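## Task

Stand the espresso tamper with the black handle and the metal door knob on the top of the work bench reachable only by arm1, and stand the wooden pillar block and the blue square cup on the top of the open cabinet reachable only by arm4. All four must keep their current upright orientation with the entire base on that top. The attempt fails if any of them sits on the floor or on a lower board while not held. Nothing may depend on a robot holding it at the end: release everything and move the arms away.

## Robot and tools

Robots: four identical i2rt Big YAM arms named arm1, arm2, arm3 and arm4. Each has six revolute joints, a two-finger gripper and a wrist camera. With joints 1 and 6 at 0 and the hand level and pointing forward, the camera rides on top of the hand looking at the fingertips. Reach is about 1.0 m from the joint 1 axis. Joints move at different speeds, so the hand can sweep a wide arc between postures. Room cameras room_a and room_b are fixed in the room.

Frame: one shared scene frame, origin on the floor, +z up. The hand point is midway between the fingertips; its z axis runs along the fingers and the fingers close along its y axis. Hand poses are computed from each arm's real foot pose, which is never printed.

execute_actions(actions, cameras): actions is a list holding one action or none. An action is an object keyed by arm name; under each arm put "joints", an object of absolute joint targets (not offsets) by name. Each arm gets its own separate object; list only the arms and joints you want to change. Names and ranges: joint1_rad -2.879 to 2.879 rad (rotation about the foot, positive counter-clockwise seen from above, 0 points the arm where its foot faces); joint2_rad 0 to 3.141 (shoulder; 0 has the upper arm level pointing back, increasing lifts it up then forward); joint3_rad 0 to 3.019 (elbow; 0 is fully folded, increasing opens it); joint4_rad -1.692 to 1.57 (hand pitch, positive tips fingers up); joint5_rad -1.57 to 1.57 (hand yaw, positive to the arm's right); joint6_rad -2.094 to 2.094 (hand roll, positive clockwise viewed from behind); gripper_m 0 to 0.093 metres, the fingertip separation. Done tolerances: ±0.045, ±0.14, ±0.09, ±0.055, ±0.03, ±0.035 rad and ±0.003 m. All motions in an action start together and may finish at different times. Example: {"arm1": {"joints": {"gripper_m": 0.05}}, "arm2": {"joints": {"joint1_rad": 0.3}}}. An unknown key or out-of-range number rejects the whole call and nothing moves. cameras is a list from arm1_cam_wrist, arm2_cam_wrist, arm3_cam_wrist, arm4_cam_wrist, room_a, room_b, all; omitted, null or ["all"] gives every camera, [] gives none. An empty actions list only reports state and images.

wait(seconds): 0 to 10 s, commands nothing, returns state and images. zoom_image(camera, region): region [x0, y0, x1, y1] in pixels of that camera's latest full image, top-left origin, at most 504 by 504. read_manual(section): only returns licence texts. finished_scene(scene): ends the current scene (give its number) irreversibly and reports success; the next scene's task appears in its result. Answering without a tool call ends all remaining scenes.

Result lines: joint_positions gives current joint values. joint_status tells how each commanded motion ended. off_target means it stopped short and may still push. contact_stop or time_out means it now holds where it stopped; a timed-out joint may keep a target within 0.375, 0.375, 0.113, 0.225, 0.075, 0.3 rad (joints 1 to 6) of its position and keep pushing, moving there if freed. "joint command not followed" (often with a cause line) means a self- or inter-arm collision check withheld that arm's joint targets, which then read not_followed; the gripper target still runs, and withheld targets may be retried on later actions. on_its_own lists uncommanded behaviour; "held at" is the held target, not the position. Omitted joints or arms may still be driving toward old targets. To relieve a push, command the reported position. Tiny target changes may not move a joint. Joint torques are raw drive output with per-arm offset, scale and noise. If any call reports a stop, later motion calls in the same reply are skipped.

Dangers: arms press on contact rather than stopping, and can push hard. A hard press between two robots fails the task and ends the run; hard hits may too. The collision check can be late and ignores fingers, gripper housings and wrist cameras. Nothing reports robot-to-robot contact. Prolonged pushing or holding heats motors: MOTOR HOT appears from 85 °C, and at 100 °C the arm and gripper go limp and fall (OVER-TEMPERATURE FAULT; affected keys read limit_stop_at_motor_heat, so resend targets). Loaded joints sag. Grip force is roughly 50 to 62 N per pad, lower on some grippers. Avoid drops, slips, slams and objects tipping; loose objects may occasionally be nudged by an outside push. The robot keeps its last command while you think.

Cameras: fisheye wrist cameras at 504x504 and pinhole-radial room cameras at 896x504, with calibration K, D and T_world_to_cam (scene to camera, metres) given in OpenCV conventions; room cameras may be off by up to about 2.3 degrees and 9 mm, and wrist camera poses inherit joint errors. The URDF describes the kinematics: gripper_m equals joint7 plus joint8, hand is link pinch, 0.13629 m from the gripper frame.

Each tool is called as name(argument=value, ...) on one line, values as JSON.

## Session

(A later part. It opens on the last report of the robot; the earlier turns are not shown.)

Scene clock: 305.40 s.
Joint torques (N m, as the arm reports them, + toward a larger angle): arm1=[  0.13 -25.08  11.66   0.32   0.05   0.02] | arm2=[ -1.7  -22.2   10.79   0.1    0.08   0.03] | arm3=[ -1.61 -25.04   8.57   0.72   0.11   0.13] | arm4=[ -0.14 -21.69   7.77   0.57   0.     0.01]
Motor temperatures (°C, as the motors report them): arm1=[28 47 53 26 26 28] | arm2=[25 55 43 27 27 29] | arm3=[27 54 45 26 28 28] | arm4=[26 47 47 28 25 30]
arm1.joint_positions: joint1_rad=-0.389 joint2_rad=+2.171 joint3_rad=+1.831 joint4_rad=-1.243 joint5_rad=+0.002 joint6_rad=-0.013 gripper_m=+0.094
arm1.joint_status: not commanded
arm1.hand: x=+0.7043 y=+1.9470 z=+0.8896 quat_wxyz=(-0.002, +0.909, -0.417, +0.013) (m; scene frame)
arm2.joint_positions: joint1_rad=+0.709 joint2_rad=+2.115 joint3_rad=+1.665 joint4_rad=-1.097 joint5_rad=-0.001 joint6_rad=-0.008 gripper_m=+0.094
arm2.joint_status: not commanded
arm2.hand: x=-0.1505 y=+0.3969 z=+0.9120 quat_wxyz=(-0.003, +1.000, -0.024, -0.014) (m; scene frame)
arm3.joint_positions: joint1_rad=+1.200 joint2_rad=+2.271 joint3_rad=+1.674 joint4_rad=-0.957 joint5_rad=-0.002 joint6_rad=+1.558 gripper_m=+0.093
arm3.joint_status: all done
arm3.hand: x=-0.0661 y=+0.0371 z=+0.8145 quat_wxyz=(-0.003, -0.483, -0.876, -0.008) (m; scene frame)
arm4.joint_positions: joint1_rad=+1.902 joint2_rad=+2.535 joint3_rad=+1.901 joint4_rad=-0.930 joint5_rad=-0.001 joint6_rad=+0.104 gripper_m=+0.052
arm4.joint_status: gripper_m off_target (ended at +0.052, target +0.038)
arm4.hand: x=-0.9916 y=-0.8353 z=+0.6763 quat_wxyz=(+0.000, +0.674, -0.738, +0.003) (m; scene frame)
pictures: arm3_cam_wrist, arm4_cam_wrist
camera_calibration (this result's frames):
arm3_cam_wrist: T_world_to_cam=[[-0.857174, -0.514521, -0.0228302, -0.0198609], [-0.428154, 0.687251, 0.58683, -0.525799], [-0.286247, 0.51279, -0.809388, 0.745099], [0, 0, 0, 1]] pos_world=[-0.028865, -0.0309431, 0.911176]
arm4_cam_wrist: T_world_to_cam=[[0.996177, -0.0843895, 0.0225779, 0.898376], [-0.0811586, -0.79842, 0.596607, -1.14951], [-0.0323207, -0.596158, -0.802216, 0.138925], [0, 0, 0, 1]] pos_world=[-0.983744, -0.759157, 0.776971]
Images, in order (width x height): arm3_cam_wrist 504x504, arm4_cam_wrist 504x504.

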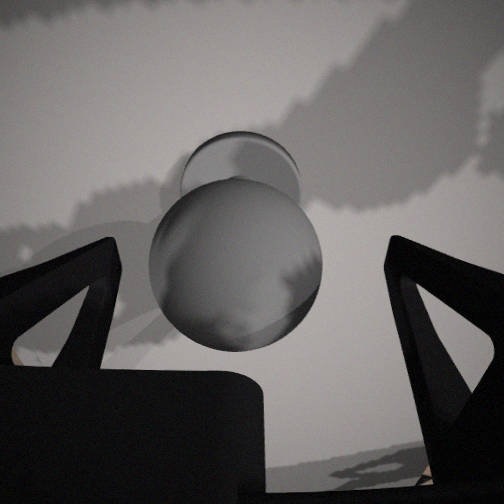

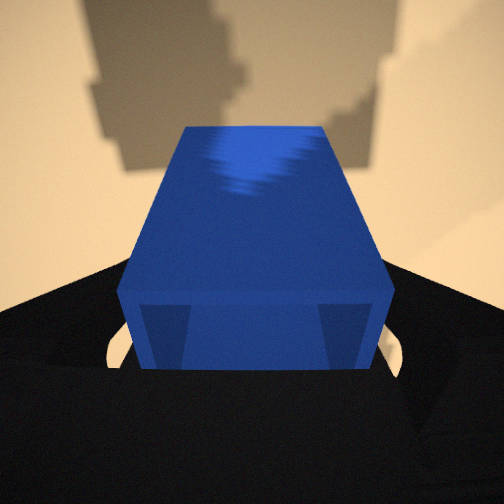

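execute_actions(actions=[{"arm3": {"joints": {"joint1_rad": 0.42}}, "arm2": {"joints": {"joint1_rad": 1.33}}, "arm4": {"joints": {"joint2_rad": 2.19, "joint3_rad": 1.79, "joint4_rad": -1.165}}, "arm1": {"joints": {"joint1_rad": 0.36, "joint6_rad": -1.57}}}], cameras=["arm2_cam_wrist", "arm4_cam_wrist", "room_a"])

Scene clock: 373.77 s.
Joint torques (N m, as the arm reports them, + toward a larger angle): arm1=[  0.68 -25.11  11.61   0.24   0.07  -0.21] | arm2=[ -0.87 -22.24  10.74   0.12   0.08  -0.01] | arm3=[ -1.55 -25.36   8.59   0.39  -0.04   0.13] | arm4=[ -0.24 -18.09   8.52  -0.14   0.     0.01]
Motor temperatures (°C, as the motors report them): arm1=[28 49 54 26 26 28] | arm2=[25 57 44 27 27 29] | arm3=[27 55 43 26 28 28] | arm4=[26 50 46 28 25 30]
arm1.joint_positions: joint1_rad=+0.354 joint2_rad=+2.171 joint3_rad=+1.831 joint4_rad=-1.243 joint5_rad=-0.001 joint6_rad=-1.557 gripper_m=+0.094
arm1.joint_status: all done
arm1.hand: x=+0.4770 y=+1.5335 z=+0.8854 quat_wxyz=(+0.010, +0.756, +0.654, +0.010) (m; scene frame)
arm2.joint_positions: joint1_rad=+1.327 joint2_rad=+2.115 joint3_rad=+1.665 joint4_rad=-1.097 joint5_rad=-0.001 joint6_rad=-0.005 gripper_m=+0.094
arm2.joint_status: all done
arm2.hand: x=-0.0558 y=+0.0284 z=+0.9089 quat_wxyz=(+0.000, +0.960, +0.279, -0.012) (m; scene frame)
arm3.joint_positions: joint1_rad=+0.423 joint2_rad=+2.271 joint3_rad=+1.674 joint4_rad=-0.948 joint5_rad=+0.002 joint6_rad=+1.558 gripper_m=+0.093
arm3.joint_status: all done
arm3.hand: x=+0.0133 y=-0.4408 z=+0.8143 quat_wxyz=(-0.010, -0.778, -0.628, -0.007) (m; scene frame)
arm4.joint_positions: joint1_rad=+1.902 joint2_rad=+2.192 joint3_rad=+1.773 joint4_rad=-1.155 joint5_rad=-0.001 joint6_rad=+0.104 gripper_m=+0.052
arm4.joint_status: all done
arm4.hand: x=-0.9921 y=-0.8687 z=+0.8562 quat_wxyz=(+0.004, +0.674, -0.738, +0.007) (m; scene frame)
pictures: arm2_cam_wrist, arm4_cam_wrist, room_a
camera_calibration (this result's frames):
arm2_cam_wrist: T_world_to_cam=[[-0.525605, 0.850695, 0.0075526, -0.0581586], [0.70758, 0.432217, 0.559034, -0.472727], [0.472303, 0.299175, -0.82911, 0.898573], [0, 0, 0, 1]] pos_world=[-0.120476, -0.0150348, 1.00973]
arm4_cam_wrist: T_world_to_cam=[[0.99617, -0.0842126, 0.0235421, 0.89133], [-0.0812773, -0.792459, 0.604485, -1.28521], [-0.0322491, -0.604083, -0.796269, 0.251451], [0, 0, 0, 1]] pos_world=[-0.984265, -0.791518, 0.956129]
Images, in order (width x height): arm2_cam_wrist 504x504, arm4_cam_wrist 504x504, room_a 896x504.

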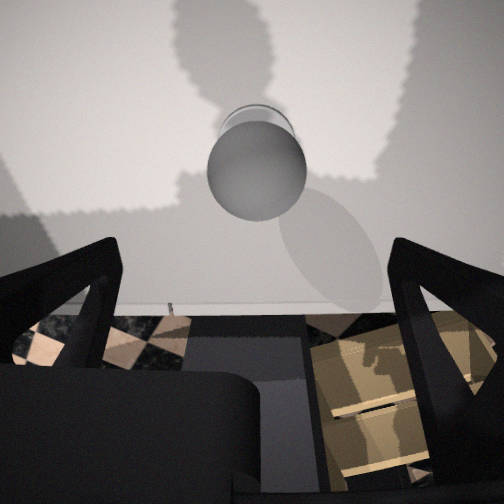

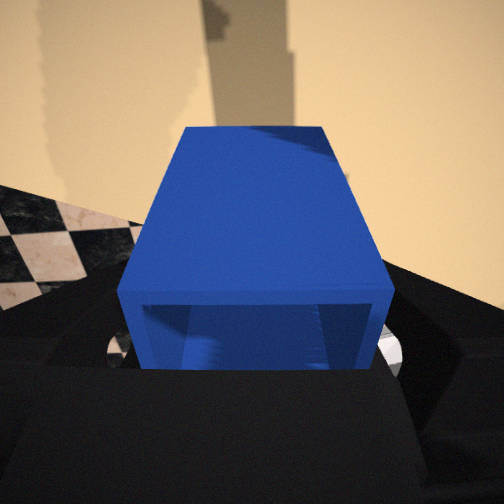

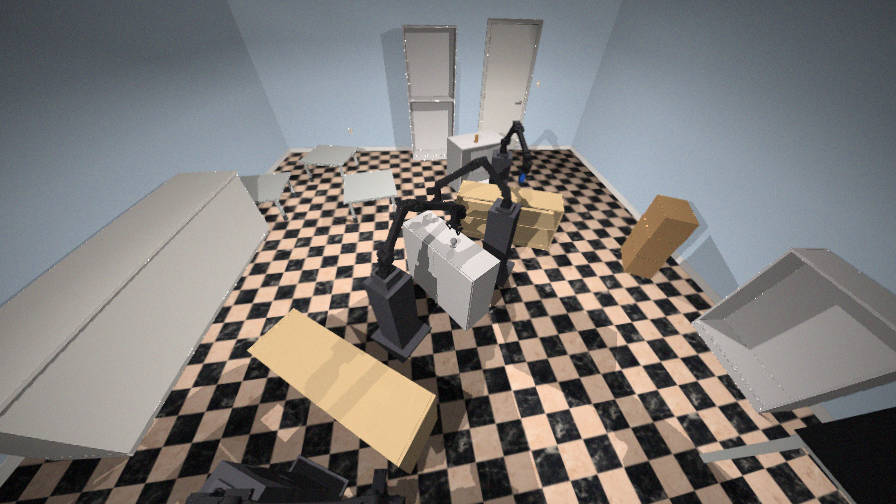

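execute_actions(actions=[{"arm2": {"joints": {"joint2_rad": 2.262, "joint3_rad": 1.649, "joint4_rad": -0.922}}}], cameras=["arm2_cam_wrist"])

Scene clock: 393.53 s.
Joint torques (N m, as the arm reports them, + toward a larger angle): arm1=[  0.82 -25.    11.61   0.19   0.08  -0.22] | arm2=[ -0.81 -23.91   9.76   0.59   0.08   0.  ] | arm3=[ -1.52 -25.35   8.58   0.39  -0.05   0.13] | arm4=[ -0.03 -17.83   8.55  -0.04   0.     0.01]
Motor temperatures (°C, as the motors report them): arm1=[28 50 55 26 26 28] | arm2=[25 58 44 27 27 29] | arm3=[27 55 43 26 28 28] | arm4=[26 49 47 27 25 30]
arm1.joint_positions: joint1_rad=+0.354 joint2_rad=+2.171 joint3_rad=+1.831 joint4_rad=-1.243 joint5_rad=-0.001 joint6_rad=-1.557 gripper_m=+0.094
arm1.joint_status: not commanded
arm1.hand: x=+0.4770 y=+1.5335 z=+0.8854 quat_wxyz=(+0.010, +0.756, +0.654, +0.010) (m; scene frame)
arm2.joint_positions: joint1_rad=+1.327 joint2_rad=+2.268 joint3_rad=+1.645 joint4_rad=-0.937 joint5_rad=-0.001 joint6_rad=-0.005 gripper_m=+0.094
arm2.joint_status: all done
arm2.hand: x=-0.0598 y=+0.0269 z=+0.8105 quat_wxyz=(-0.002, +0.960, +0.279, -0.006) (m; scene frame)
arm3.joint_positions: joint1_rad=+0.423 joint2_rad=+2.271 joint3_rad=+1.674 joint4_rad=-0.948 joint5_rad=+0.002 joint6_rad=+1.558 gripper_m=+0.093
arm3.joint_status: not commanded
arm3.hand: x=+0.0133 y=-0.4408 z=+0.8143 quat_wxyz=(-0.010, -0.778, -0.628, -0.007) (m; scene frame)
arm4.joint_positions: joint1_rad=+1.902 joint2_rad=+2.192 joint3_rad=+1.773 joint4_rad=-1.155 joint5_rad=-0.001 joint6_rad=+0.104 gripper_m=+0.052
arm4.joint_status: not commanded
arm4.hand: x=-0.9921 y=-0.8687 z=+0.8562 quat_wxyz=(+0.004, +0.674, -0.738, +0.007) (m; scene frame)
pictures: arm2_cam_wrist
camera_calibration (this result's frames):
arm2_cam_wrist: T_world_to_cam=[[-0.525594, 0.850701, 0.00764396, -0.0583083], [0.701795, 0.42848, 0.569113, -0.422587], [0.48087, 0.304486, -0.822224, 0.81407], [0, 0, 0, 1]] pos_world=[-0.125539, -0.0172001, 0.910293]
Images, in order (width x height): arm2_cam_wrist 504x504.

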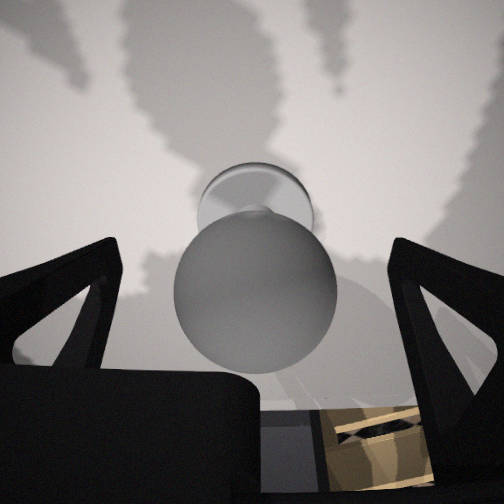

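execute_actions(actions=[{"arm2": {"joints": {"joint3_rad": 1.626, "gripper_m": 0.035}}}], cameras=["arm2_cam_wrist"])

Scene clock: 401.10 s.
Joint torques (N m, as the arm reports them, + toward a larger angle): arm1=[  0.77 -24.98  11.58   0.22   0.07  -0.22] | arm2=[ -0.84 -23.7    8.17   0.56   0.06   0.  ] | arm3=[ -1.56 -25.33   8.59   0.4   -0.04   0.12] | arm4=[ -0.16 -17.99   8.5   -0.1   -0.01   0.01]
Motor temperatures (°C, as the motors report them): arm1=[28 50 55 26 26 28] | arm2=[25 59 44 27 27 29] | arm3=[27 56 43 26 28 28] | arm4=[26 49 48 27 25 30]
arm1.joint_positions: joint1_rad=+0.354 joint2_rad=+2.171 joint3_rad=+1.831 joint4_rad=-1.243 joint5_rad=-0.001 joint6_rad=-1.557 gripper_m=+0.094
arm1.joint_status: not commanded
arm1.hand: x=+0.4770 y=+1.5335 z=+0.8854 quat_wxyz=(+0.010, +0.756, +0.654, +0.010) (m; scene frame)
arm2.joint_positions: joint1_rad=+1.327 joint2_rad=+2.267 joint3_rad=+1.638 joint4_rad=-0.936 joint5_rad=-0.001 joint6_rad=-0.005 gripper_m=+0.053
arm2.joint_status: gripper_m off_target (ended at +0.053, target +0.035); the others done
arm2.hand: x=-0.0578 y=+0.0282 z=+0.8090 quat_wxyz=(-0.003, +0.960, +0.279, -0.004) (m; scene frame)
arm3.joint_positions: joint1_rad=+0.423 joint2_rad=+2.271 joint3_rad=+1.674 joint4_rad=-0.948 joint5_rad=+0.002 joint6_rad=+1.558 gripper_m=+0.093
arm3.joint_status: not commanded
arm3.hand: x=+0.0133 y=-0.4408 z=+0.8143 quat_wxyz=(-0.010, -0.778, -0.628, -0.007) (m; scene frame)
arm4.joint_positions: joint1_rad=+1.902 joint2_rad=+2.192 joint3_rad=+1.773 joint4_rad=-1.155 joint5_rad=-0.001 joint6_rad=+0.104 gripper_m=+0.052
arm4.joint_status: not commanded
arm4.hand: x=-0.9921 y=-0.8687 z=+0.8562 quat_wxyz=(+0.004, +0.674, -0.738, +0.007) (m; scene frame)
pictures: arm2_cam_wrist
camera_calibration (this result's frames):
arm2_cam_wrist: T_world_to_cam=[[-0.525586, 0.850702, 0.00805685, -0.0587271], [0.699899, 0.426994, 0.572554, -0.426605], [0.483632, 0.306565, -0.819828, 0.809677], [0, 0, 0, 1]] pos_world=[-0.123871, -0.0161017, 0.908523]
Images, in order (width x height): arm2_cam_wrist 504x504.

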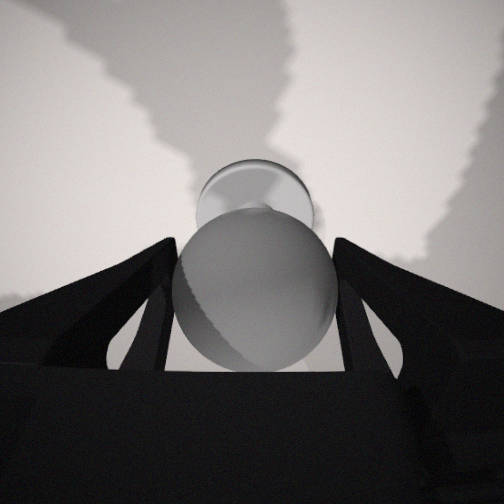

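execute_actions(actions=[{"arm2": {"joints": {"joint1_rad": -0.992, "joint3_rad": 1.98, "joint4_rad": -1.265, "joint6_rad": -1.57}}, "arm1": {"joints": {"joint1_rad": 1.76, "joint2_rad": 2.524, "joint3_rad": 1.90, "joint4_rad": -0.874}}, "arm4": {"joints": {"joint1_rad": -0.42}}, "arm3": {"joints": {"joint2_rad": 1.65, "joint3_rad": 1.15}}}], cameras=["arm1_cam_wrist", "arm2_cam_wrist", "arm4_cam_wrist", "room_a"])

Scene clock: 447.93 s.
Joint torques (N m, as the arm reports them, + toward a larger angle): arm1=[  0.55 -27.64   7.96   0.5    0.05  -0.21] | arm2=[ -0.25 -24.89  12.21  -0.58  -0.1   -0.12] | arm3=[ -1.59 -14.48   9.49   0.6   -0.04   0.12] | arm4=[  1.28 -17.68   8.63  -0.06  -0.14  -0.01]
Motor temperatures (°C, as the motors report them): arm1=[28 51 55 26 26 28] | arm2=[25 61 42 27 27 29] | arm3=[27 55 43 26 28 28] | arm4=[26 49 48 27 25 30]
arm1.joint_positions: joint1_rad=+1.759 joint2_rad=+2.547 joint3_rad=+1.889 joint4_rad=-0.871 joint5_rad=-0.001 joint6_rad=-1.557 gripper_m=+0.094
arm1.joint_status: all done
arm1.hand: x=+0.9235 y=+0.7931 z=+0.6674 quat_wxyz=(+0.006, +0.154, +0.988, -0.019) (m; scene frame)
arm2.joint_positions: joint1_rad=-1.000 joint2_rad=+2.265 joint3_rad=+1.964 joint4_rad=-1.251 joint5_rad=+0.001 joint6_rad=-1.562 gripper_m=+0.053
arm2.joint_status: all done
arm2.hand: x=+0.6076 y=+1.0334 z=+0.9253 quat_wxyz=(-0.013, +0.995, -0.102, -0.001) (m; scene frame)
arm3.joint_positions: joint1_rad=+0.423 joint2_rad=+1.633 joint3_rad=+1.151 joint4_rad=-0.947 joint5_rad=+0.002 joint6_rad=+1.558 gripper_m=+0.093
arm3.joint_status: all done
arm3.hand: x=-0.1362 y=-0.4063 z=+0.9826 quat_wxyz=(-0.056, -0.777, -0.626, -0.043) (m; scene frame)
arm4.joint_positions: joint1_rad=-0.426 joint2_rad=+2.192 joint3_rad=+1.773 joint4_rad=-1.155 joint5_rad=+0.002 joint6_rad=+0.105 gripper_m=+0.052
arm4.joint_status: all done
arm4.hand: x=-0.5098 y=-1.9519 z=+0.8721 quat_wxyz=(-0.003, -0.412, -0.911, +0.005) (m; scene frame)
pictures: arm1_cam_wrist, arm2_cam_wrist, arm4_cam_wrist, room_a
camera_calibration (this result's frames):
arm1_cam_wrist: T_world_to_cam=[[-0.308004, -0.950504, 0.0409372, 1.01439], [-0.77892, 0.276643, 0.562808, 0.126493], [-0.546276, 0.14146, -0.825573, 1.06385], [0, 0, 0, 1]] pos_world=[0.992122, 0.778697, 0.765572]
arm2_cam_wrist: T_world_to_cam=[[0.215155, 0.976252, 0.025325, -1.16087], [0.796659, -0.190455, 0.573639, -0.809799], [0.564839, -0.103246, -0.818717, 0.648182], [0, 0, 0, 1]] pos_world=[0.528781, 1.04599, 1.02461]
arm4_cam_wrist: T_world_to_cam=[[-0.746902, -0.664478, 0.0246235, -1.70292], [-0.528447, 0.615659, 0.584557, 0.423899], [-0.403585, 0.423595, -0.810979, 1.45469], [0, 0, 0, 1]] pos_world=[-0.460814, -2.00873, 0.97386]
Images, in order (width x height): arm1_cam_wrist 504x504, arm2_cam_wrist 504x504, arm4_cam_wrist 504x504, room_a 896x504.

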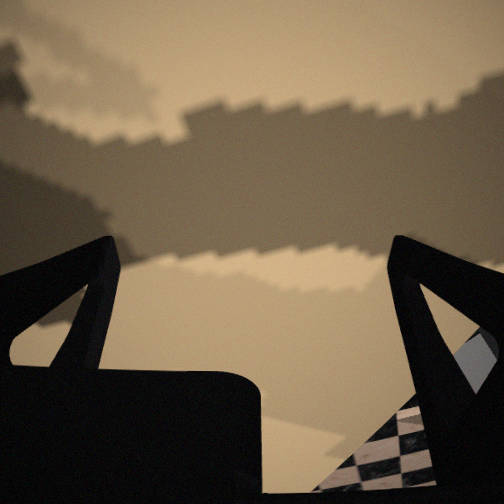

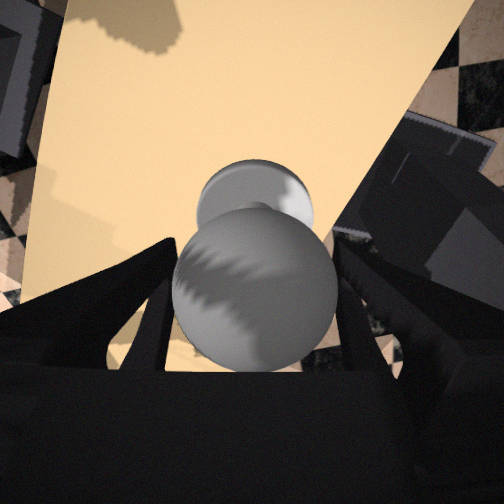

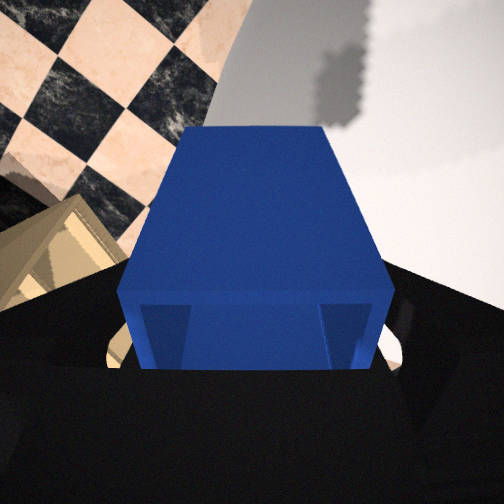

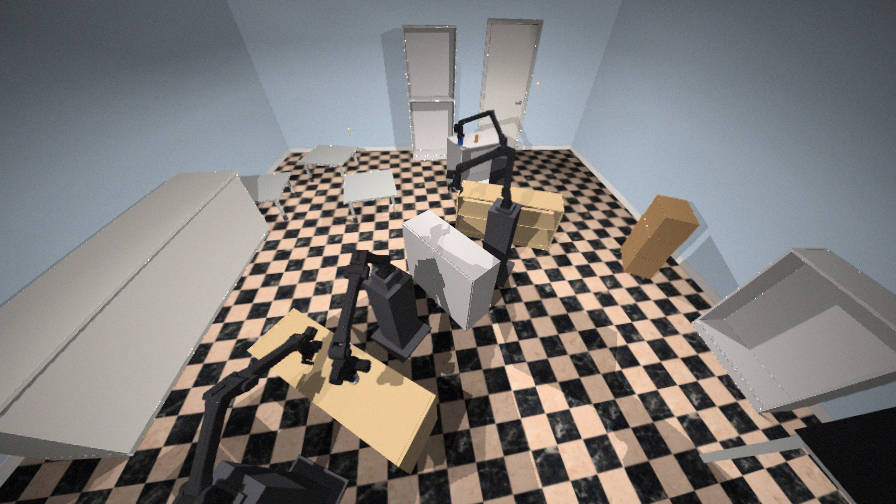

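execute_actions(actions=[{"arm2": {"joints": {"joint1_rad": -0.955, "joint2_rad": 2.628, "joint4_rad": -0.868}}, "arm1": {"joints": {"joint3_rad": 1.872, "joint4_rad": -0.90}}, "arm4": {"joints": {"joint1_rad": -0.645, "joint3_rad": 1.687, "joint4_rad": -1.04}}}], cameras=["arm2_cam_wrist", "arm4_cam_wrist"])

Scene clock: 483.93 s.
Joint torques (N m, as the arm reports them, + toward a larger angle): arm1=[  0.72 -27.82   7.22   0.28   0.06  -0.21] | arm2=[ -0.57 -27.41  10.46   0.47  -0.11  -0.1 ] | arm3=[ -1.47 -14.44   9.47   0.62  -0.05   0.11] | arm4=[  1.09 -17.36   6.46   0.78  -0.08  -0.01]
Motor temperatures (°C, as the motors report them): arm1=[28 55 49 26 26 28] | arm2=[25 64 46 27 27 29] | arm3=[27 49 44 26 27 28] | arm4=[26 50 49 27 25 30]
arm1.joint_positions: joint1_rad=+1.759 joint2_rad=+2.547 joint3_rad=+1.867 joint4_rad=-0.894 joint5_rad=-0.001 joint6_rad=-1.557 gripper_m=+0.094
arm1.joint_status: all done
arm1.hand: x=+0.9284 y=+0.8086 z=+0.6608 quat_wxyz=(+0.009, +0.154, +0.988, +0.003) (m; scene frame)
arm2.joint_positions: joint1_rad=-0.960 joint2_rad=+2.644 joint3_rad=+1.963 joint4_rad=-0.882 joint5_rad=+0.002 joint6_rad=-1.564 gripper_m=+0.053
arm2.joint_status: all done
arm2.hand: x=+0.5798 y=+1.0395 z=+0.6708 quat_wxyz=(-0.007, +0.997, -0.081, -0.002) (m; scene frame)
arm3.joint_positions: joint1_rad=+0.423 joint2_rad=+1.633 joint3_rad=+1.151 joint4_rad=-0.947 joint5_rad=+0.002 joint6_rad=+1.558 gripper_m=+0.093
arm3.joint_status: not commanded
arm3.hand: x=-0.1362 y=-0.4063 z=+0.9826 quat_wxyz=(-0.056, -0.777, -0.626, -0.043) (m; scene frame)
arm4.joint_positions: joint1_rad=-0.648 joint2_rad=+2.191 joint3_rad=+1.693 joint4_rad=-1.052 joint5_rad=+0.001 joint6_rad=+0.106 gripper_m=+0.052
arm4.joint_status: all done
arm4.hand: x=-0.6221 y=-2.0395 z=+0.8459 quat_wxyz=(-0.015, -0.511, -0.859, +0.008) (m; scene frame)
pictures: arm2_cam_wrist, arm4_cam_wrist
camera_calibration (this result's frames):
arm2_cam_wrist: T_world_to_cam=[[0.174722, 0.984527, 0.0133809, -1.13157], [0.804519, -0.150585, 0.57452, -0.68716], [0.567645, -0.0896163, -0.818381, 0.440148], [0, 0, 0, 1]] pos_world=[0.500695, 1.05002, 0.770137]
arm4_cam_wrist: T_world_to_cam=[[-0.875929, -0.482112, 0.017775, -1.54691], [-0.389117, 0.727792, 0.564718, 0.76597], [-0.285194, 0.487737, -0.825092, 1.64162], [0, 0, 0, 1]] pos_world=[-0.588755, -2.10393, 0.949426]
Images, in order (width x height): arm2_cam_wrist 504x504, arm4_cam_wrist 504x504.

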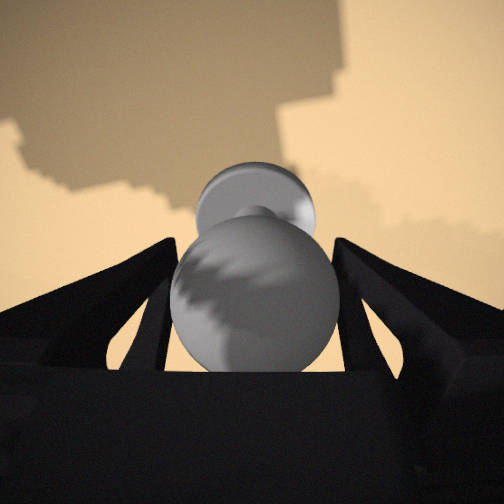

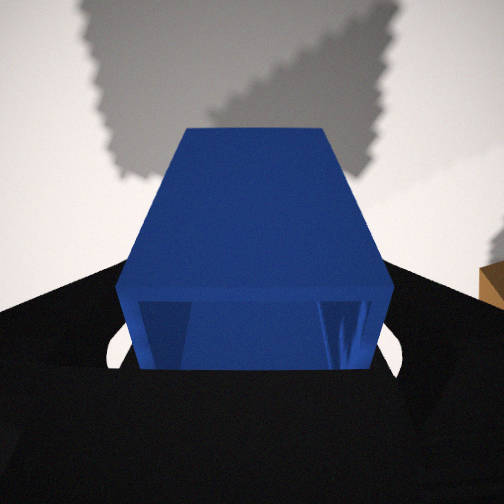

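zoom_image(camera="arm2_cam_wrist", region=[150, 120, 370, 280])

Region (150, 120, 370, 280) of arm2_cam_wrist's 504x504 image, scaled by 2.291, with more detail than that image has; it fills the top 367 rows of this view, and the rest is white.

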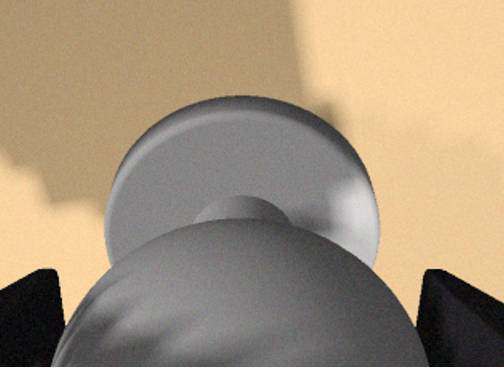

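execute_actions(actions=[{"arm2": {"joints": {"gripper_m": 0.093}}, "arm4": {"joints": {"joint3_rad": 1.705, "gripper_m": 0.093}}, "arm1": {"joints": {"joint3_rad": 1.935, "joint4_rad": -0.96}}}], cameras=["arm1_cam_wrist", "arm2_cam_wrist", "arm4_cam_wrist"])

Scene clock: 503.00 s.
Joint torques (N m, as the arm reports them, + toward a larger angle): arm1=[  0.85 -27.86  10.42   0.14   0.07  -0.21] | arm2=[ -0.48 -27.03  10.46   0.47  -0.1   -0.1 ] | arm3=[ -1.49 -14.47   9.51   0.57  -0.05   0.1 ] | arm4=[  1.06 -17.     7.93   0.73  -0.08  -0.01]
Motor temperatures (°C, as the motors report them): arm1=[28 56 48 26 26 28] | arm2=[25 67 45 27 27 29] | arm3=[27 48 44 26 27 28] | arm4=[26 50 47 28 25 30]
arm1.joint_positions: joint1_rad=+1.759 joint2_rad=+2.547 joint3_rad=+1.889 joint4_rad=-0.952 joint5_rad=-0.001 joint6_rad=-1.557 gripper_m=+0.094
arm1.joint_status: all done
arm1.hand: x=+0.9293 y=+0.8121 z=+0.6676 quat_wxyz=(+0.011, +0.154, +0.988, +0.021) (m; scene frame)
arm2.joint_positions: joint1_rad=-0.960 joint2_rad=+2.640 joint3_rad=+1.963 joint4_rad=-0.882 joint5_rad=+0.002 joint6_rad=-1.564 gripper_m=+0.093
arm2.joint_status: all done
arm2.hand: x=+0.5801 y=+1.0413 z=+0.6742 quat_wxyz=(-0.009, +0.997, -0.081, -0.001) (m; scene frame)
arm3.joint_positions: joint1_rad=+0.423 joint2_rad=+1.633 joint3_rad=+1.151 joint4_rad=-0.947 joint5_rad=+0.002 joint6_rad=+1.558 gripper_m=+0.093
arm3.joint_status: not commanded
arm3.hand: x=-0.1362 y=-0.4063 z=+0.9826 quat_wxyz=(-0.056, -0.777, -0.626, -0.043) (m; scene frame)
arm4.joint_positions: joint1_rad=-0.648 joint2_rad=+2.191 joint3_rad=+1.693 joint4_rad=-1.052 joint5_rad=+0.001 joint6_rad=+0.106 gripper_m=+0.093
arm4.joint_status: all done
arm4.hand: x=-0.6221 y=-2.0396 z=+0.8459 quat_wxyz=(-0.015, -0.511, -0.859, +0.009) (m; scene frame)
pictures: arm1_cam_wrist, arm2_cam_wrist, arm4_cam_wrist
camera_calibration (this result's frames):
arm1_cam_wrist: T_world_to_cam=[[-0.306829, -0.950928, -0.0398934, 1.08737], [-0.792556, 0.232071, 0.563913, 0.173767], [-0.526983, 0.204643, -0.82487, 0.994804], [0, 0, 0, 1]] pos_world=[0.995601, 0.790105, 0.765973]
arm2_cam_wrist: T_world_to_cam=[[0.174739, 0.984444, 0.0183384, -1.13666], [0.804073, -0.153423, 0.574393, -0.685733], [0.568272, -0.0856234, -0.818374, 0.438317], [0, 0, 0, 1]] pos_world=[0.500915, 1.0513, 0.773432]
arm4_cam_wrist: T_world_to_cam=[[-0.875933, -0.482107, 0.0177366, -1.54686], [-0.38924, 0.727969, 0.564405, 0.766594], [-0.285015, 0.487477, -0.825307, 1.64144], [0, 0, 0, 1]] pos_world=[-0.588724, -2.10397, 0.949457]
Images, in order (width x height): arm1_cam_wrist 504x504, arm2_cam_wrist 504x504, arm4_cam_wrist 504x504.

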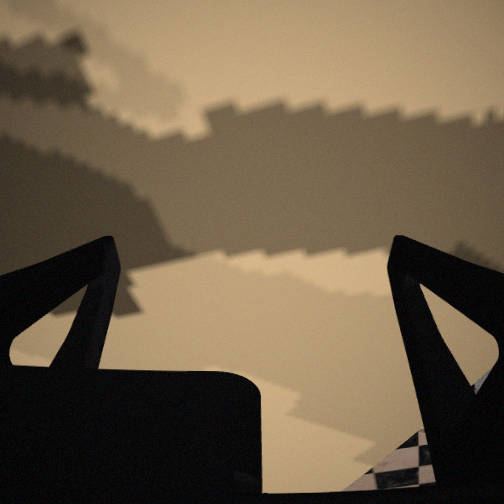

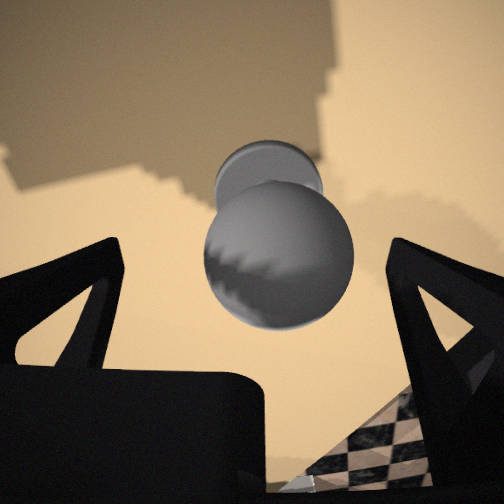

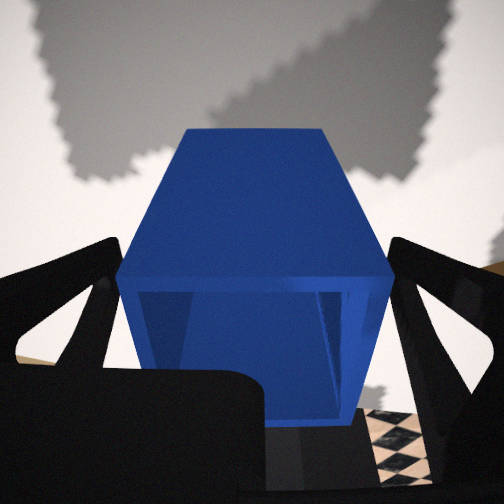

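execute_actions(actions=[{"arm2": {"joints": {"joint1_rad": -0.25}}, "arm1": {"joints": {"joint1_rad": 1.118, "joint3_rad": 1.865, "joint4_rad": -0.895}}}], cameras=["arm1_cam_wrist", "room_a"])

Scene clock: 520.47 s.
Joint torques (N m, as the arm reports them, + toward a larger angle): arm1=[  0.66 -27.5    6.89   0.58  -0.03  -0.22] | arm2=[  0.1  -26.31  10.58   0.19  -0.05  -0.11] | arm3=[ -1.41 -14.34   9.47   0.64  -0.05   0.1 ] | arm4=[  1.08 -17.4    7.99   0.76  -0.08  -0.02]
Motor temperatures (°C, as the motors report them): arm1=[28 57 50 26 26 28] | arm2=[25 68 45 27 27 29] | arm3=[27 48 44 26 27 28] | arm4=[26 50 47 28 25 30]
arm1.joint_positions: joint1_rad=+1.120 joint2_rad=+2.547 joint3_rad=+1.864 joint4_rad=-0.897 joint5_rad=+0.002 joint6_rad=-1.558 gripper_m=+0.094
arm1.joint_status: all done
arm1.hand: x=+0.5863 y=+1.0538 z=+0.6545 quat_wxyz=(+0.008, +0.457, +0.889, +0.008) (m; scene frame)
arm2.joint_positions: joint1_rad=-0.263 joint2_rad=+2.630 joint3_rad=+1.963 joint4_rad=-0.873 joint5_rad=+0.000 joint6_rad=-1.564 gripper_m=+0.093
arm2.joint_status: all done
arm2.hand: x=+0.1162 y=+0.9562 z=+0.6819 quat_wxyz=(-0.018, +0.964, +0.264, -0.006) (m; scene frame)
arm3.joint_positions: joint1_rad=+0.423 joint2_rad=+1.633 joint3_rad=+1.151 joint4_rad=-0.947 joint5_rad=+0.002 joint6_rad=+1.558 gripper_m=+0.093
arm3.joint_status: not commanded
arm3.hand: x=-0.1362 y=-0.4063 z=+0.9826 quat_wxyz=(-0.056, -0.777, -0.626, -0.043) (m; scene frame)
arm4.joint_positions: joint1_rad=-0.648 joint2_rad=+2.191 joint3_rad=+1.693 joint4_rad=-1.052 joint5_rad=+0.001 joint6_rad=+0.106 gripper_m=+0.093
arm4.joint_status: not commanded
arm4.hand: x=-0.6221 y=-2.0396 z=+0.8459 quat_wxyz=(-0.015, -0.511, -0.859, +0.009) (m; scene frame)
pictures: arm1_cam_wrist, room_a
camera_calibration (this result's frames):
arm1_cam_wrist: T_world_to_cam=[[-0.814181, -0.580342, -0.0176748, 1.10389], [-0.484355, 0.662101, 0.571859, -0.785827], [-0.320171, 0.474158, -0.820162, 0.345431], [0, 0, 0, 1]] pos_world=[0.628748, 0.997144, 0.752202]
Images, in order (width x height): arm1_cam_wrist 504x504, room_a 896x504.

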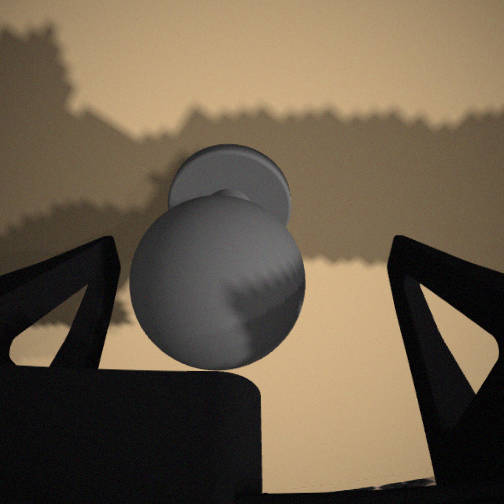

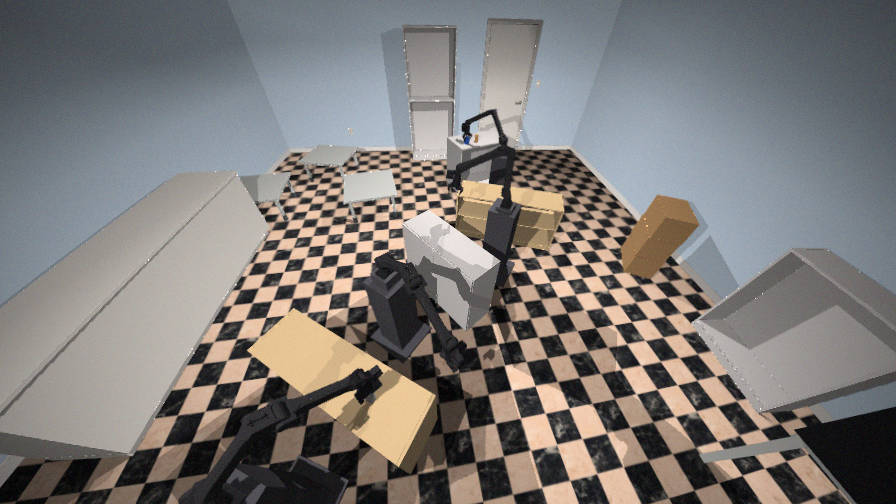

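execute_actions(actions=[{"arm1": {"joints": {"joint4_rad": -0.952, "gripper_m": 0.084}}}], cameras=["arm1_cam_wrist"])

Scene clock: 531.20 s.
Joint torques (N m, as the arm reports them, + toward a larger angle): arm1=[  0.48 -27.27   6.77   0.09  -0.04  -0.21] | arm2=[  0.07 -26.36  10.59   0.17  -0.03  -0.1 ] | arm3=[ -1.54 -14.47   9.49   0.59  -0.05   0.11] | arm4=[  1.15 -17.36   7.96   0.78  -0.07  -0.01]
Motor temperatures (°C, as the motors report them): arm1=[28 57 49 26 26 28] | arm2=[25 68 45 27 27 29] | arm3=[27 47 44 26 27 28] | arm4=[26 50 48 28 25 30]
arm1.joint_positions: joint1_rad=+1.120 joint2_rad=+2.547 joint3_rad=+1.864 joint4_rad=-0.944 joint5_rad=+0.002 joint6_rad=-1.558 gripper_m=+0.084
arm1.joint_status: all done
arm1.hand: x=+0.5957 y=+1.0607 z=+0.6550 quat_wxyz=(+0.019, +0.456, +0.889, +0.030) (m; scene frame)
arm2.joint_positions: joint1_rad=-0.263 joint2_rad=+2.630 joint3_rad=+1.963 joint4_rad=-0.873 joint5_rad=+0.000 joint6_rad=-1.564 gripper_m=+0.093
arm2.joint_status: not commanded
arm2.hand: x=+0.1162 y=+0.9562 z=+0.6819 quat_wxyz=(-0.018, +0.964, +0.264, -0.006) (m; scene frame)
arm3.joint_positions: joint1_rad=+0.423 joint2_rad=+1.633 joint3_rad=+1.151 joint4_rad=-0.947 joint5_rad=+0.002 joint6_rad=+1.558 gripper_m=+0.093
arm3.joint_status: not commanded
arm3.hand: x=-0.1362 y=-0.4063 z=+0.9826 quat_wxyz=(-0.056, -0.777, -0.626, -0.043) (m; scene frame)
arm4.joint_positions: joint1_rad=-0.648 joint2_rad=+2.191 joint3_rad=+1.693 joint4_rad=-1.052 joint5_rad=+0.001 joint6_rad=+0.106 gripper_m=+0.093
arm4.joint_status: not commanded
arm4.hand: x=-0.6221 y=-2.0396 z=+0.8459 quat_wxyz=(-0.015, -0.511, -0.859, +0.009) (m; scene frame)
pictures: arm1_cam_wrist
camera_calibration (this result's frames):
arm1_cam_wrist: T_world_to_cam=[[-0.812364, -0.579526, -0.0649255, 1.14452], [-0.506403, 0.645854, 0.57134, -0.755467], [-0.289174, 0.497014, -0.818142, 0.301573], [0, 0, 0, 1]] pos_world=[0.634403, 1.00131, 0.752667]
Images, in order (width x height): arm1_cam_wrist 504x504.

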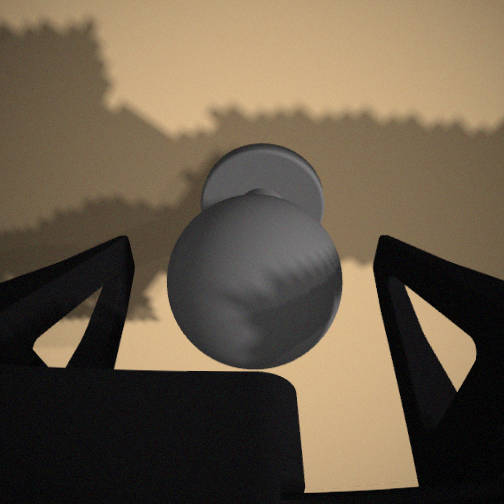

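Centred. Close.

execute_actions(actions=[{"arm1": {"joints": {"gripper_m": 0.035}}}], cameras=["arm1_cam_wrist"])

Scene clock: 533.70 s.
Joint torques (N m, as the arm reports them, + toward a larger angle): arm1=[  0.46 -27.56   6.76   0.08  -0.04  -0.21] | arm2=[  0.03 -26.38  10.61   0.17  -0.03  -0.1 ] | arm3=[ -1.46 -14.46   9.48   0.6   -0.05   0.1 ] | arm4=[  1.01 -17.21   7.94   0.8   -0.09  -0.01]
Motor temperatures (°C, as the motors report them): arm1=[28 57 48 26 26 28] | arm2=[25 68 45 27 27 29] | arm3=[27 47 44 26 27 28] | arm4=[26 50 48 28 25 30]
arm1.joint_positions: joint1_rad=+1.120 joint2_rad=+2.547 joint3_rad=+1.864 joint4_rad=-0.944 joint5_rad=+0.002 joint6_rad=-1.558 gripper_m=+0.053
arm1.joint_status: gripper_m off_target (ended at +0.053, target +0.035)
arm1.hand: x=+0.5958 y=+1.0607 z=+0.6550 quat_wxyz=(+0.019, +0.456, +0.889, +0.030) (m; scene frame)
arm2.joint_positions: joint1_rad=-0.263 joint2_rad=+2.630 joint3_rad=+1.963 joint4_rad=-0.873 joint5_rad=+0.000 joint6_rad=-1.564 gripper_m=+0.093
arm2.joint_status: not commanded
arm2.hand: x=+0.1162 y=+0.9562 z=+0.6819 quat_wxyz=(-0.018, +0.964, +0.264, -0.006) (m; scene frame)
arm3.joint_positions: joint1_rad=+0.423 joint2_rad=+1.633 joint3_rad=+1.151 joint4_rad=-0.947 joint5_rad=+0.002 joint6_rad=+1.558 gripper_m=+0.093
arm3.joint_status: not commanded
arm3.hand: x=-0.1362 y=-0.4063 z=+0.9826 quat_wxyz=(-0.056, -0.777, -0.626, -0.043) (m; scene frame)
arm4.joint_positions: joint1_rad=-0.648 joint2_rad=+2.191 joint3_rad=+1.693 joint4_rad=-1.052 joint5_rad=+0.001 joint6_rad=+0.106 gripper_m=+0.093
arm4.joint_status: not commanded
arm4.hand: x=-0.6221 y=-2.0396 z=+0.8459 quat_wxyz=(-0.015, -0.511, -0.859, +0.009) (m; scene frame)
pictures: arm1_cam_wrist
camera_calibration (this result's frames):
arm1_cam_wrist: T_world_to_cam=[[-0.812342, -0.579514, -0.0653061, 1.14484], [-0.506581, 0.645723, 0.57133, -0.755218], [-0.288924, 0.497198, -0.818118, 0.301213], [0, 0, 0, 1]] pos_world=[0.634449, 1.00135, 0.752672]
Images, in order (width x height): arm1_cam_wrist 504x504.

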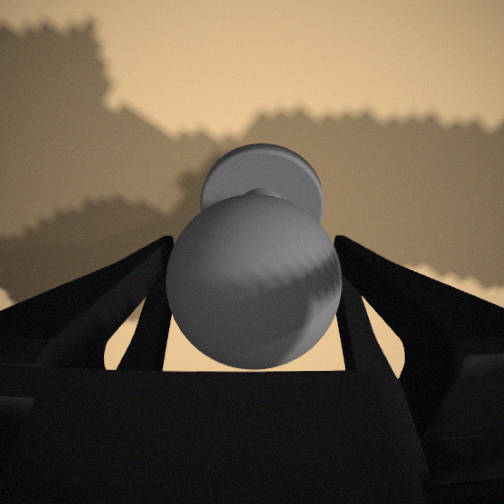

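execute_actions(actions=[{"arm1": {"joints": {"joint1_rad": -0.41, "joint2_rad": 2.30, "joint3_rad": 2.005, "joint4_rad": -1.303}}, "arm4": {"joints": {"joint3_rad": 2.08, "joint4_rad": -1.42}}, "arm2": {"joints": {"joint2_rad": 2.35}}}], cameras=["arm1_cam_wrist", "arm4_cam_wrist", "room_b"])

Scene clock: 568.60 s.
Joint torques (N m, as the arm reports them, + toward a larger angle): arm1=[  0.56 -26.55   8.76   0.14  -0.09  -0.22] | arm2=[  0.01 -25.25  11.94   0.64  -0.03  -0.07] | arm3=[ -1.58 -14.42   9.45   0.58  -0.05   0.11] | arm4=[  1.02 -18.66  11.13  -0.02  -0.08  -0.02]
Motor temperatures (°C, as the motors report them): arm1=[28 58 47 26 26 28] | arm2=[25 70 45 27 27 29] | arm3=[27 46 45 26 27 28] | arm4=[26 51 49 27 25 30]
arm1.joint_positions: joint1_rad=-0.409 joint2_rad=+2.314 joint3_rad=+1.998 joint4_rad=-1.295 joint5_rad=+0.004 joint6_rad=-1.558 gripper_m=+0.053
arm1.joint_status: all done
arm1.hand: x=+0.6953 y=+1.9807 z=+0.8568 quat_wxyz=(+0.021, +0.945, +0.326, +0.016) (m; scene frame)
arm2.joint_positions: joint1_rad=-0.263 joint2_rad=+2.340 joint3_rad=+1.971 joint4_rad=-0.873 joint5_rad=+0.000 joint6_rad=-1.564 gripper_m=+0.093
arm2.joint_status: all done
arm2.hand: x=+0.0775 y=+1.0206 z=+0.8932 quat_wxyz=(-0.161, +0.951, +0.260, -0.046) (m; scene frame)
arm3.joint_positions: joint1_rad=+0.423 joint2_rad=+1.633 joint3_rad=+1.151 joint4_rad=-0.947 joint5_rad=+0.002 joint6_rad=+1.558 gripper_m=+0.093
arm3.joint_status: not commanded
arm3.hand: x=-0.1362 y=-0.4063 z=+0.9826 quat_wxyz=(-0.056, -0.777, -0.626, -0.043) (m; scene frame)
arm4.joint_positions: joint1_rad=-0.648 joint2_rad=+2.195 joint3_rad=+2.041 joint4_rad=-1.410 joint5_rad=+0.001 joint6_rad=+0.106 gripper_m=+0.093
arm4.joint_status: all done
arm4.hand: x=-0.6003 y=-2.0706 z=+0.9691 quat_wxyz=(-0.008, -0.511, -0.859, +0.006) (m; scene frame)
pictures: arm1_cam_wrist, arm4_cam_wrist, room_b
camera_calibration (this result's frames):
arm1_cam_wrist: T_world_to_cam=[[-0.613176, 0.78869, -0.0445411, -1.09423], [0.620043, 0.515463, 0.591477, -1.95671], [0.489451, 0.335062, -0.805091, -0.193631], [0, 0, 0, 1]] pos_world=[0.637061, 1.93649, 0.952719]
arm4_cam_wrist: T_world_to_cam=[[-0.875802, -0.48229, 0.0191555, -1.5466], [-0.384644, 0.721359, 0.575926, 0.706034], [-0.291582, 0.497029, -0.817277, 1.77251], [0, 0, 0, 1]] pos_world=[-0.566114, -2.13621, 1.07164]
Images, in order (width x height): arm1_cam_wrist 504x504, arm4_cam_wrist 504x504, room_b 896x504.

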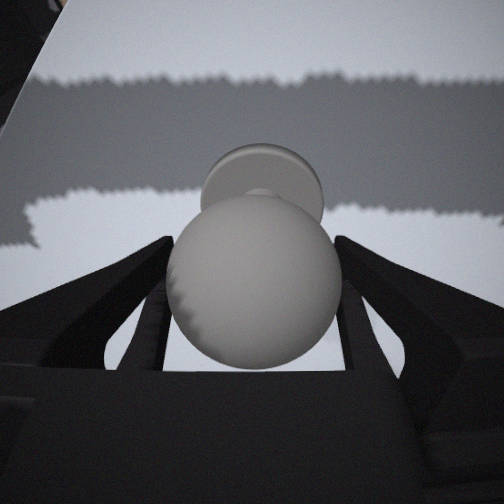

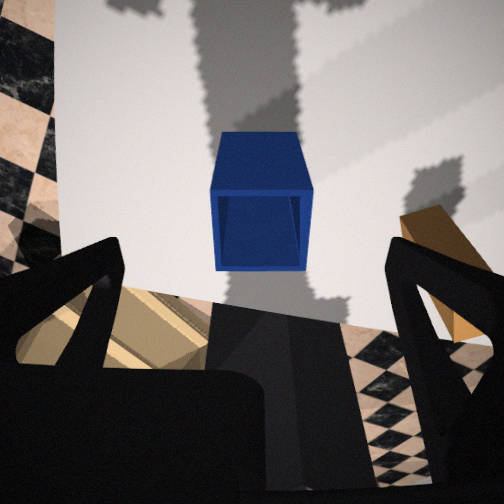

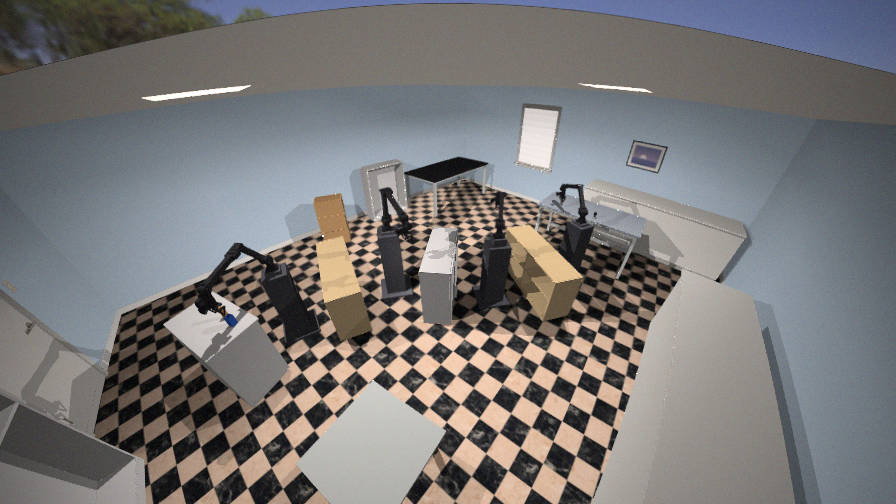

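execute_actions(actions=[{"arm1": {"joints": {"joint3_rad": 1.858, "joint4_rad": -1.165}}}], cameras=["arm1_cam_wrist"])

Scene clock: 582.30 s.
Joint torques (N m, as the arm reports them, + toward a larger angle): arm1=[  0.13 -25.85   7.98   0.82  -0.08  -0.21] | arm2=[ -0.01 -25.15  12.01   0.71  -0.03  -0.07] | arm3=[ -1.48 -14.26   9.48   0.61  -0.05   0.12] | arm4=[  1.09 -18.79  11.09  -0.01  -0.08  -0.02]
Motor temperatures (°C, as the motors report them): arm1=[28 58 48 26 26 28] | arm2=[25 69 46 27 27 29] | arm3=[27 46 45 26 27 28] | arm4=[26 51 52 27 25 30]
arm1.joint_positions: joint1_rad=-0.409 joint2_rad=+2.313 joint3_rad=+1.854 joint4_rad=-1.174 joint5_rad=+0.003 joint6_rad=-1.558 gripper_m=+0.053
arm1.joint_status: all done
arm1.hand: x=+0.7125 y=+1.9602 z=+0.8069 quat_wxyz=(+0.031, +0.945, +0.326, +0.020) (m; scene frame)
arm2.joint_positions: joint1_rad=-0.263 joint2_rad=+2.340 joint3_rad=+1.971 joint4_rad=-0.873 joint5_rad=+0.000 joint6_rad=-1.564 gripper_m=+0.093
arm2.joint_status: not commanded
arm2.hand: x=+0.0775 y=+1.0206 z=+0.8932 quat_wxyz=(-0.161, +0.951, +0.260, -0.046) (m; scene frame)
arm3.joint_positions: joint1_rad=+0.423 joint2_rad=+1.633 joint3_rad=+1.151 joint4_rad=-0.947 joint5_rad=+0.002 joint6_rad=+1.558 gripper_m=+0.093
arm3.joint_status: not commanded
arm3.hand: x=-0.1362 y=-0.4063 z=+0.9826 quat_wxyz=(-0.056, -0.777, -0.626, -0.043) (m; scene frame)
arm4.joint_positions: joint1_rad=-0.648 joint2_rad=+2.195 joint3_rad=+2.041 joint4_rad=-1.410 joint5_rad=+0.001 joint6_rad=+0.106 gripper_m=+0.093
arm4.joint_status: not commanded
arm4.hand: x=-0.6003 y=-2.0706 z=+0.9691 quat_wxyz=(-0.008, -0.511, -0.859, +0.006) (m; scene frame)
pictures: arm1_cam_wrist
camera_calibration (this result's frames):
arm1_cam_wrist: T_world_to_cam=[[-0.612449, 0.787664, -0.0670203, -1.05013], [0.611866, 0.526018, 0.590698, -1.94157], [0.500525, 0.320765, -0.804104, -0.216026], [0, 0, 0, 1]] pos_world=[0.652955, 1.91774, 0.902792]
Images, in order (width x height): arm1_cam_wrist 504x504.

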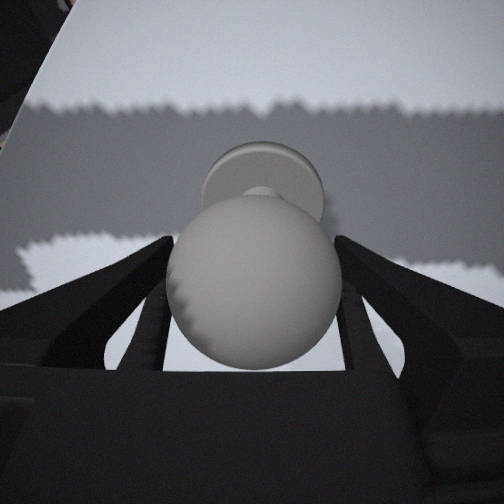

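execute_actions(actions=[{"arm1": {"joints": {"gripper_m": 0.093}}}], cameras=["arm1_cam_wrist"])

Scene clock: 585.53 s.
Joint torques (N m, as the arm reports them, + toward a larger angle): arm1=[ -0.12 -25.67   8.05   0.78  -0.07  -0.21] | arm2=[  0.16 -25.14  11.97   0.71  -0.02  -0.08] | arm3=[ -1.59 -14.44   9.48   0.66  -0.05   0.11] | arm4=[  1.09 -18.77  11.09  -0.02  -0.07  -0.02]
Motor temperatures (°C, as the motors report them): arm1=[28 58 48 26 26 28] | arm2=[25 70 47 27 27 29] | arm3=[27 46 45 26 27 28] | arm4=[26 51 52 27 25 30]
arm1.joint_positions: joint1_rad=-0.409 joint2_rad=+2.313 joint3_rad=+1.854 joint4_rad=-1.174 joint5_rad=+0.003 joint6_rad=-1.558 gripper_m=+0.093
arm1.joint_status: all done
arm1.hand: x=+0.7124 y=+1.9604 z=+0.8069 quat_wxyz=(+0.031, +0.945, +0.326, +0.020) (m; scene frame)
arm2.joint_positions: joint1_rad=-0.263 joint2_rad=+2.340 joint3_rad=+1.971 joint4_rad=-0.873 joint5_rad=+0.000 joint6_rad=-1.564 gripper_m=+0.093
arm2.joint_status: not commanded
arm2.hand: x=+0.0775 y=+1.0206 z=+0.8932 quat_wxyz=(-0.161, +0.951, +0.260, -0.046) (m; scene frame)
arm3.joint_positions: joint1_rad=+0.423 joint2_rad=+1.633 joint3_rad=+1.151 joint4_rad=-0.947 joint5_rad=+0.002 joint6_rad=+1.558 gripper_m=+0.093
arm3.joint_status: not commanded
arm3.hand: x=-0.1362 y=-0.4063 z=+0.9826 quat_wxyz=(-0.056, -0.777, -0.626, -0.043) (m; scene frame)
arm4.joint_positions: joint1_rad=-0.648 joint2_rad=+2.195 joint3_rad=+2.041 joint4_rad=-1.410 joint5_rad=+0.001 joint6_rad=+0.106 gripper_m=+0.093
arm4.joint_status: not commanded
arm4.hand: x=-0.6003 y=-2.0706 z=+0.9691 quat_wxyz=(-0.008, -0.511, -0.859, +0.006) (m; scene frame)
pictures: arm1_cam_wrist
camera_calibration (this result's frames):
arm1_cam_wrist: T_world_to_cam=[[-0.612489, 0.787697, -0.0662592, -1.05097], [0.612143, 0.525673, 0.590718, -1.9411], [0.500138, 0.321248, -0.804153, -0.216658], [0, 0, 0, 1]] pos_world=[0.652884, 1.91783, 0.902782]
Images, in order (width x height): arm1_cam_wrist 504x504.

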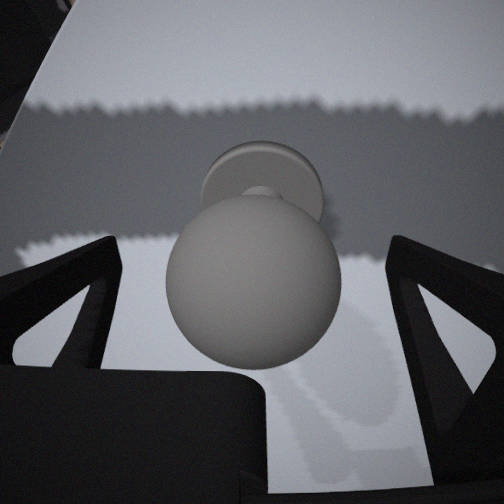

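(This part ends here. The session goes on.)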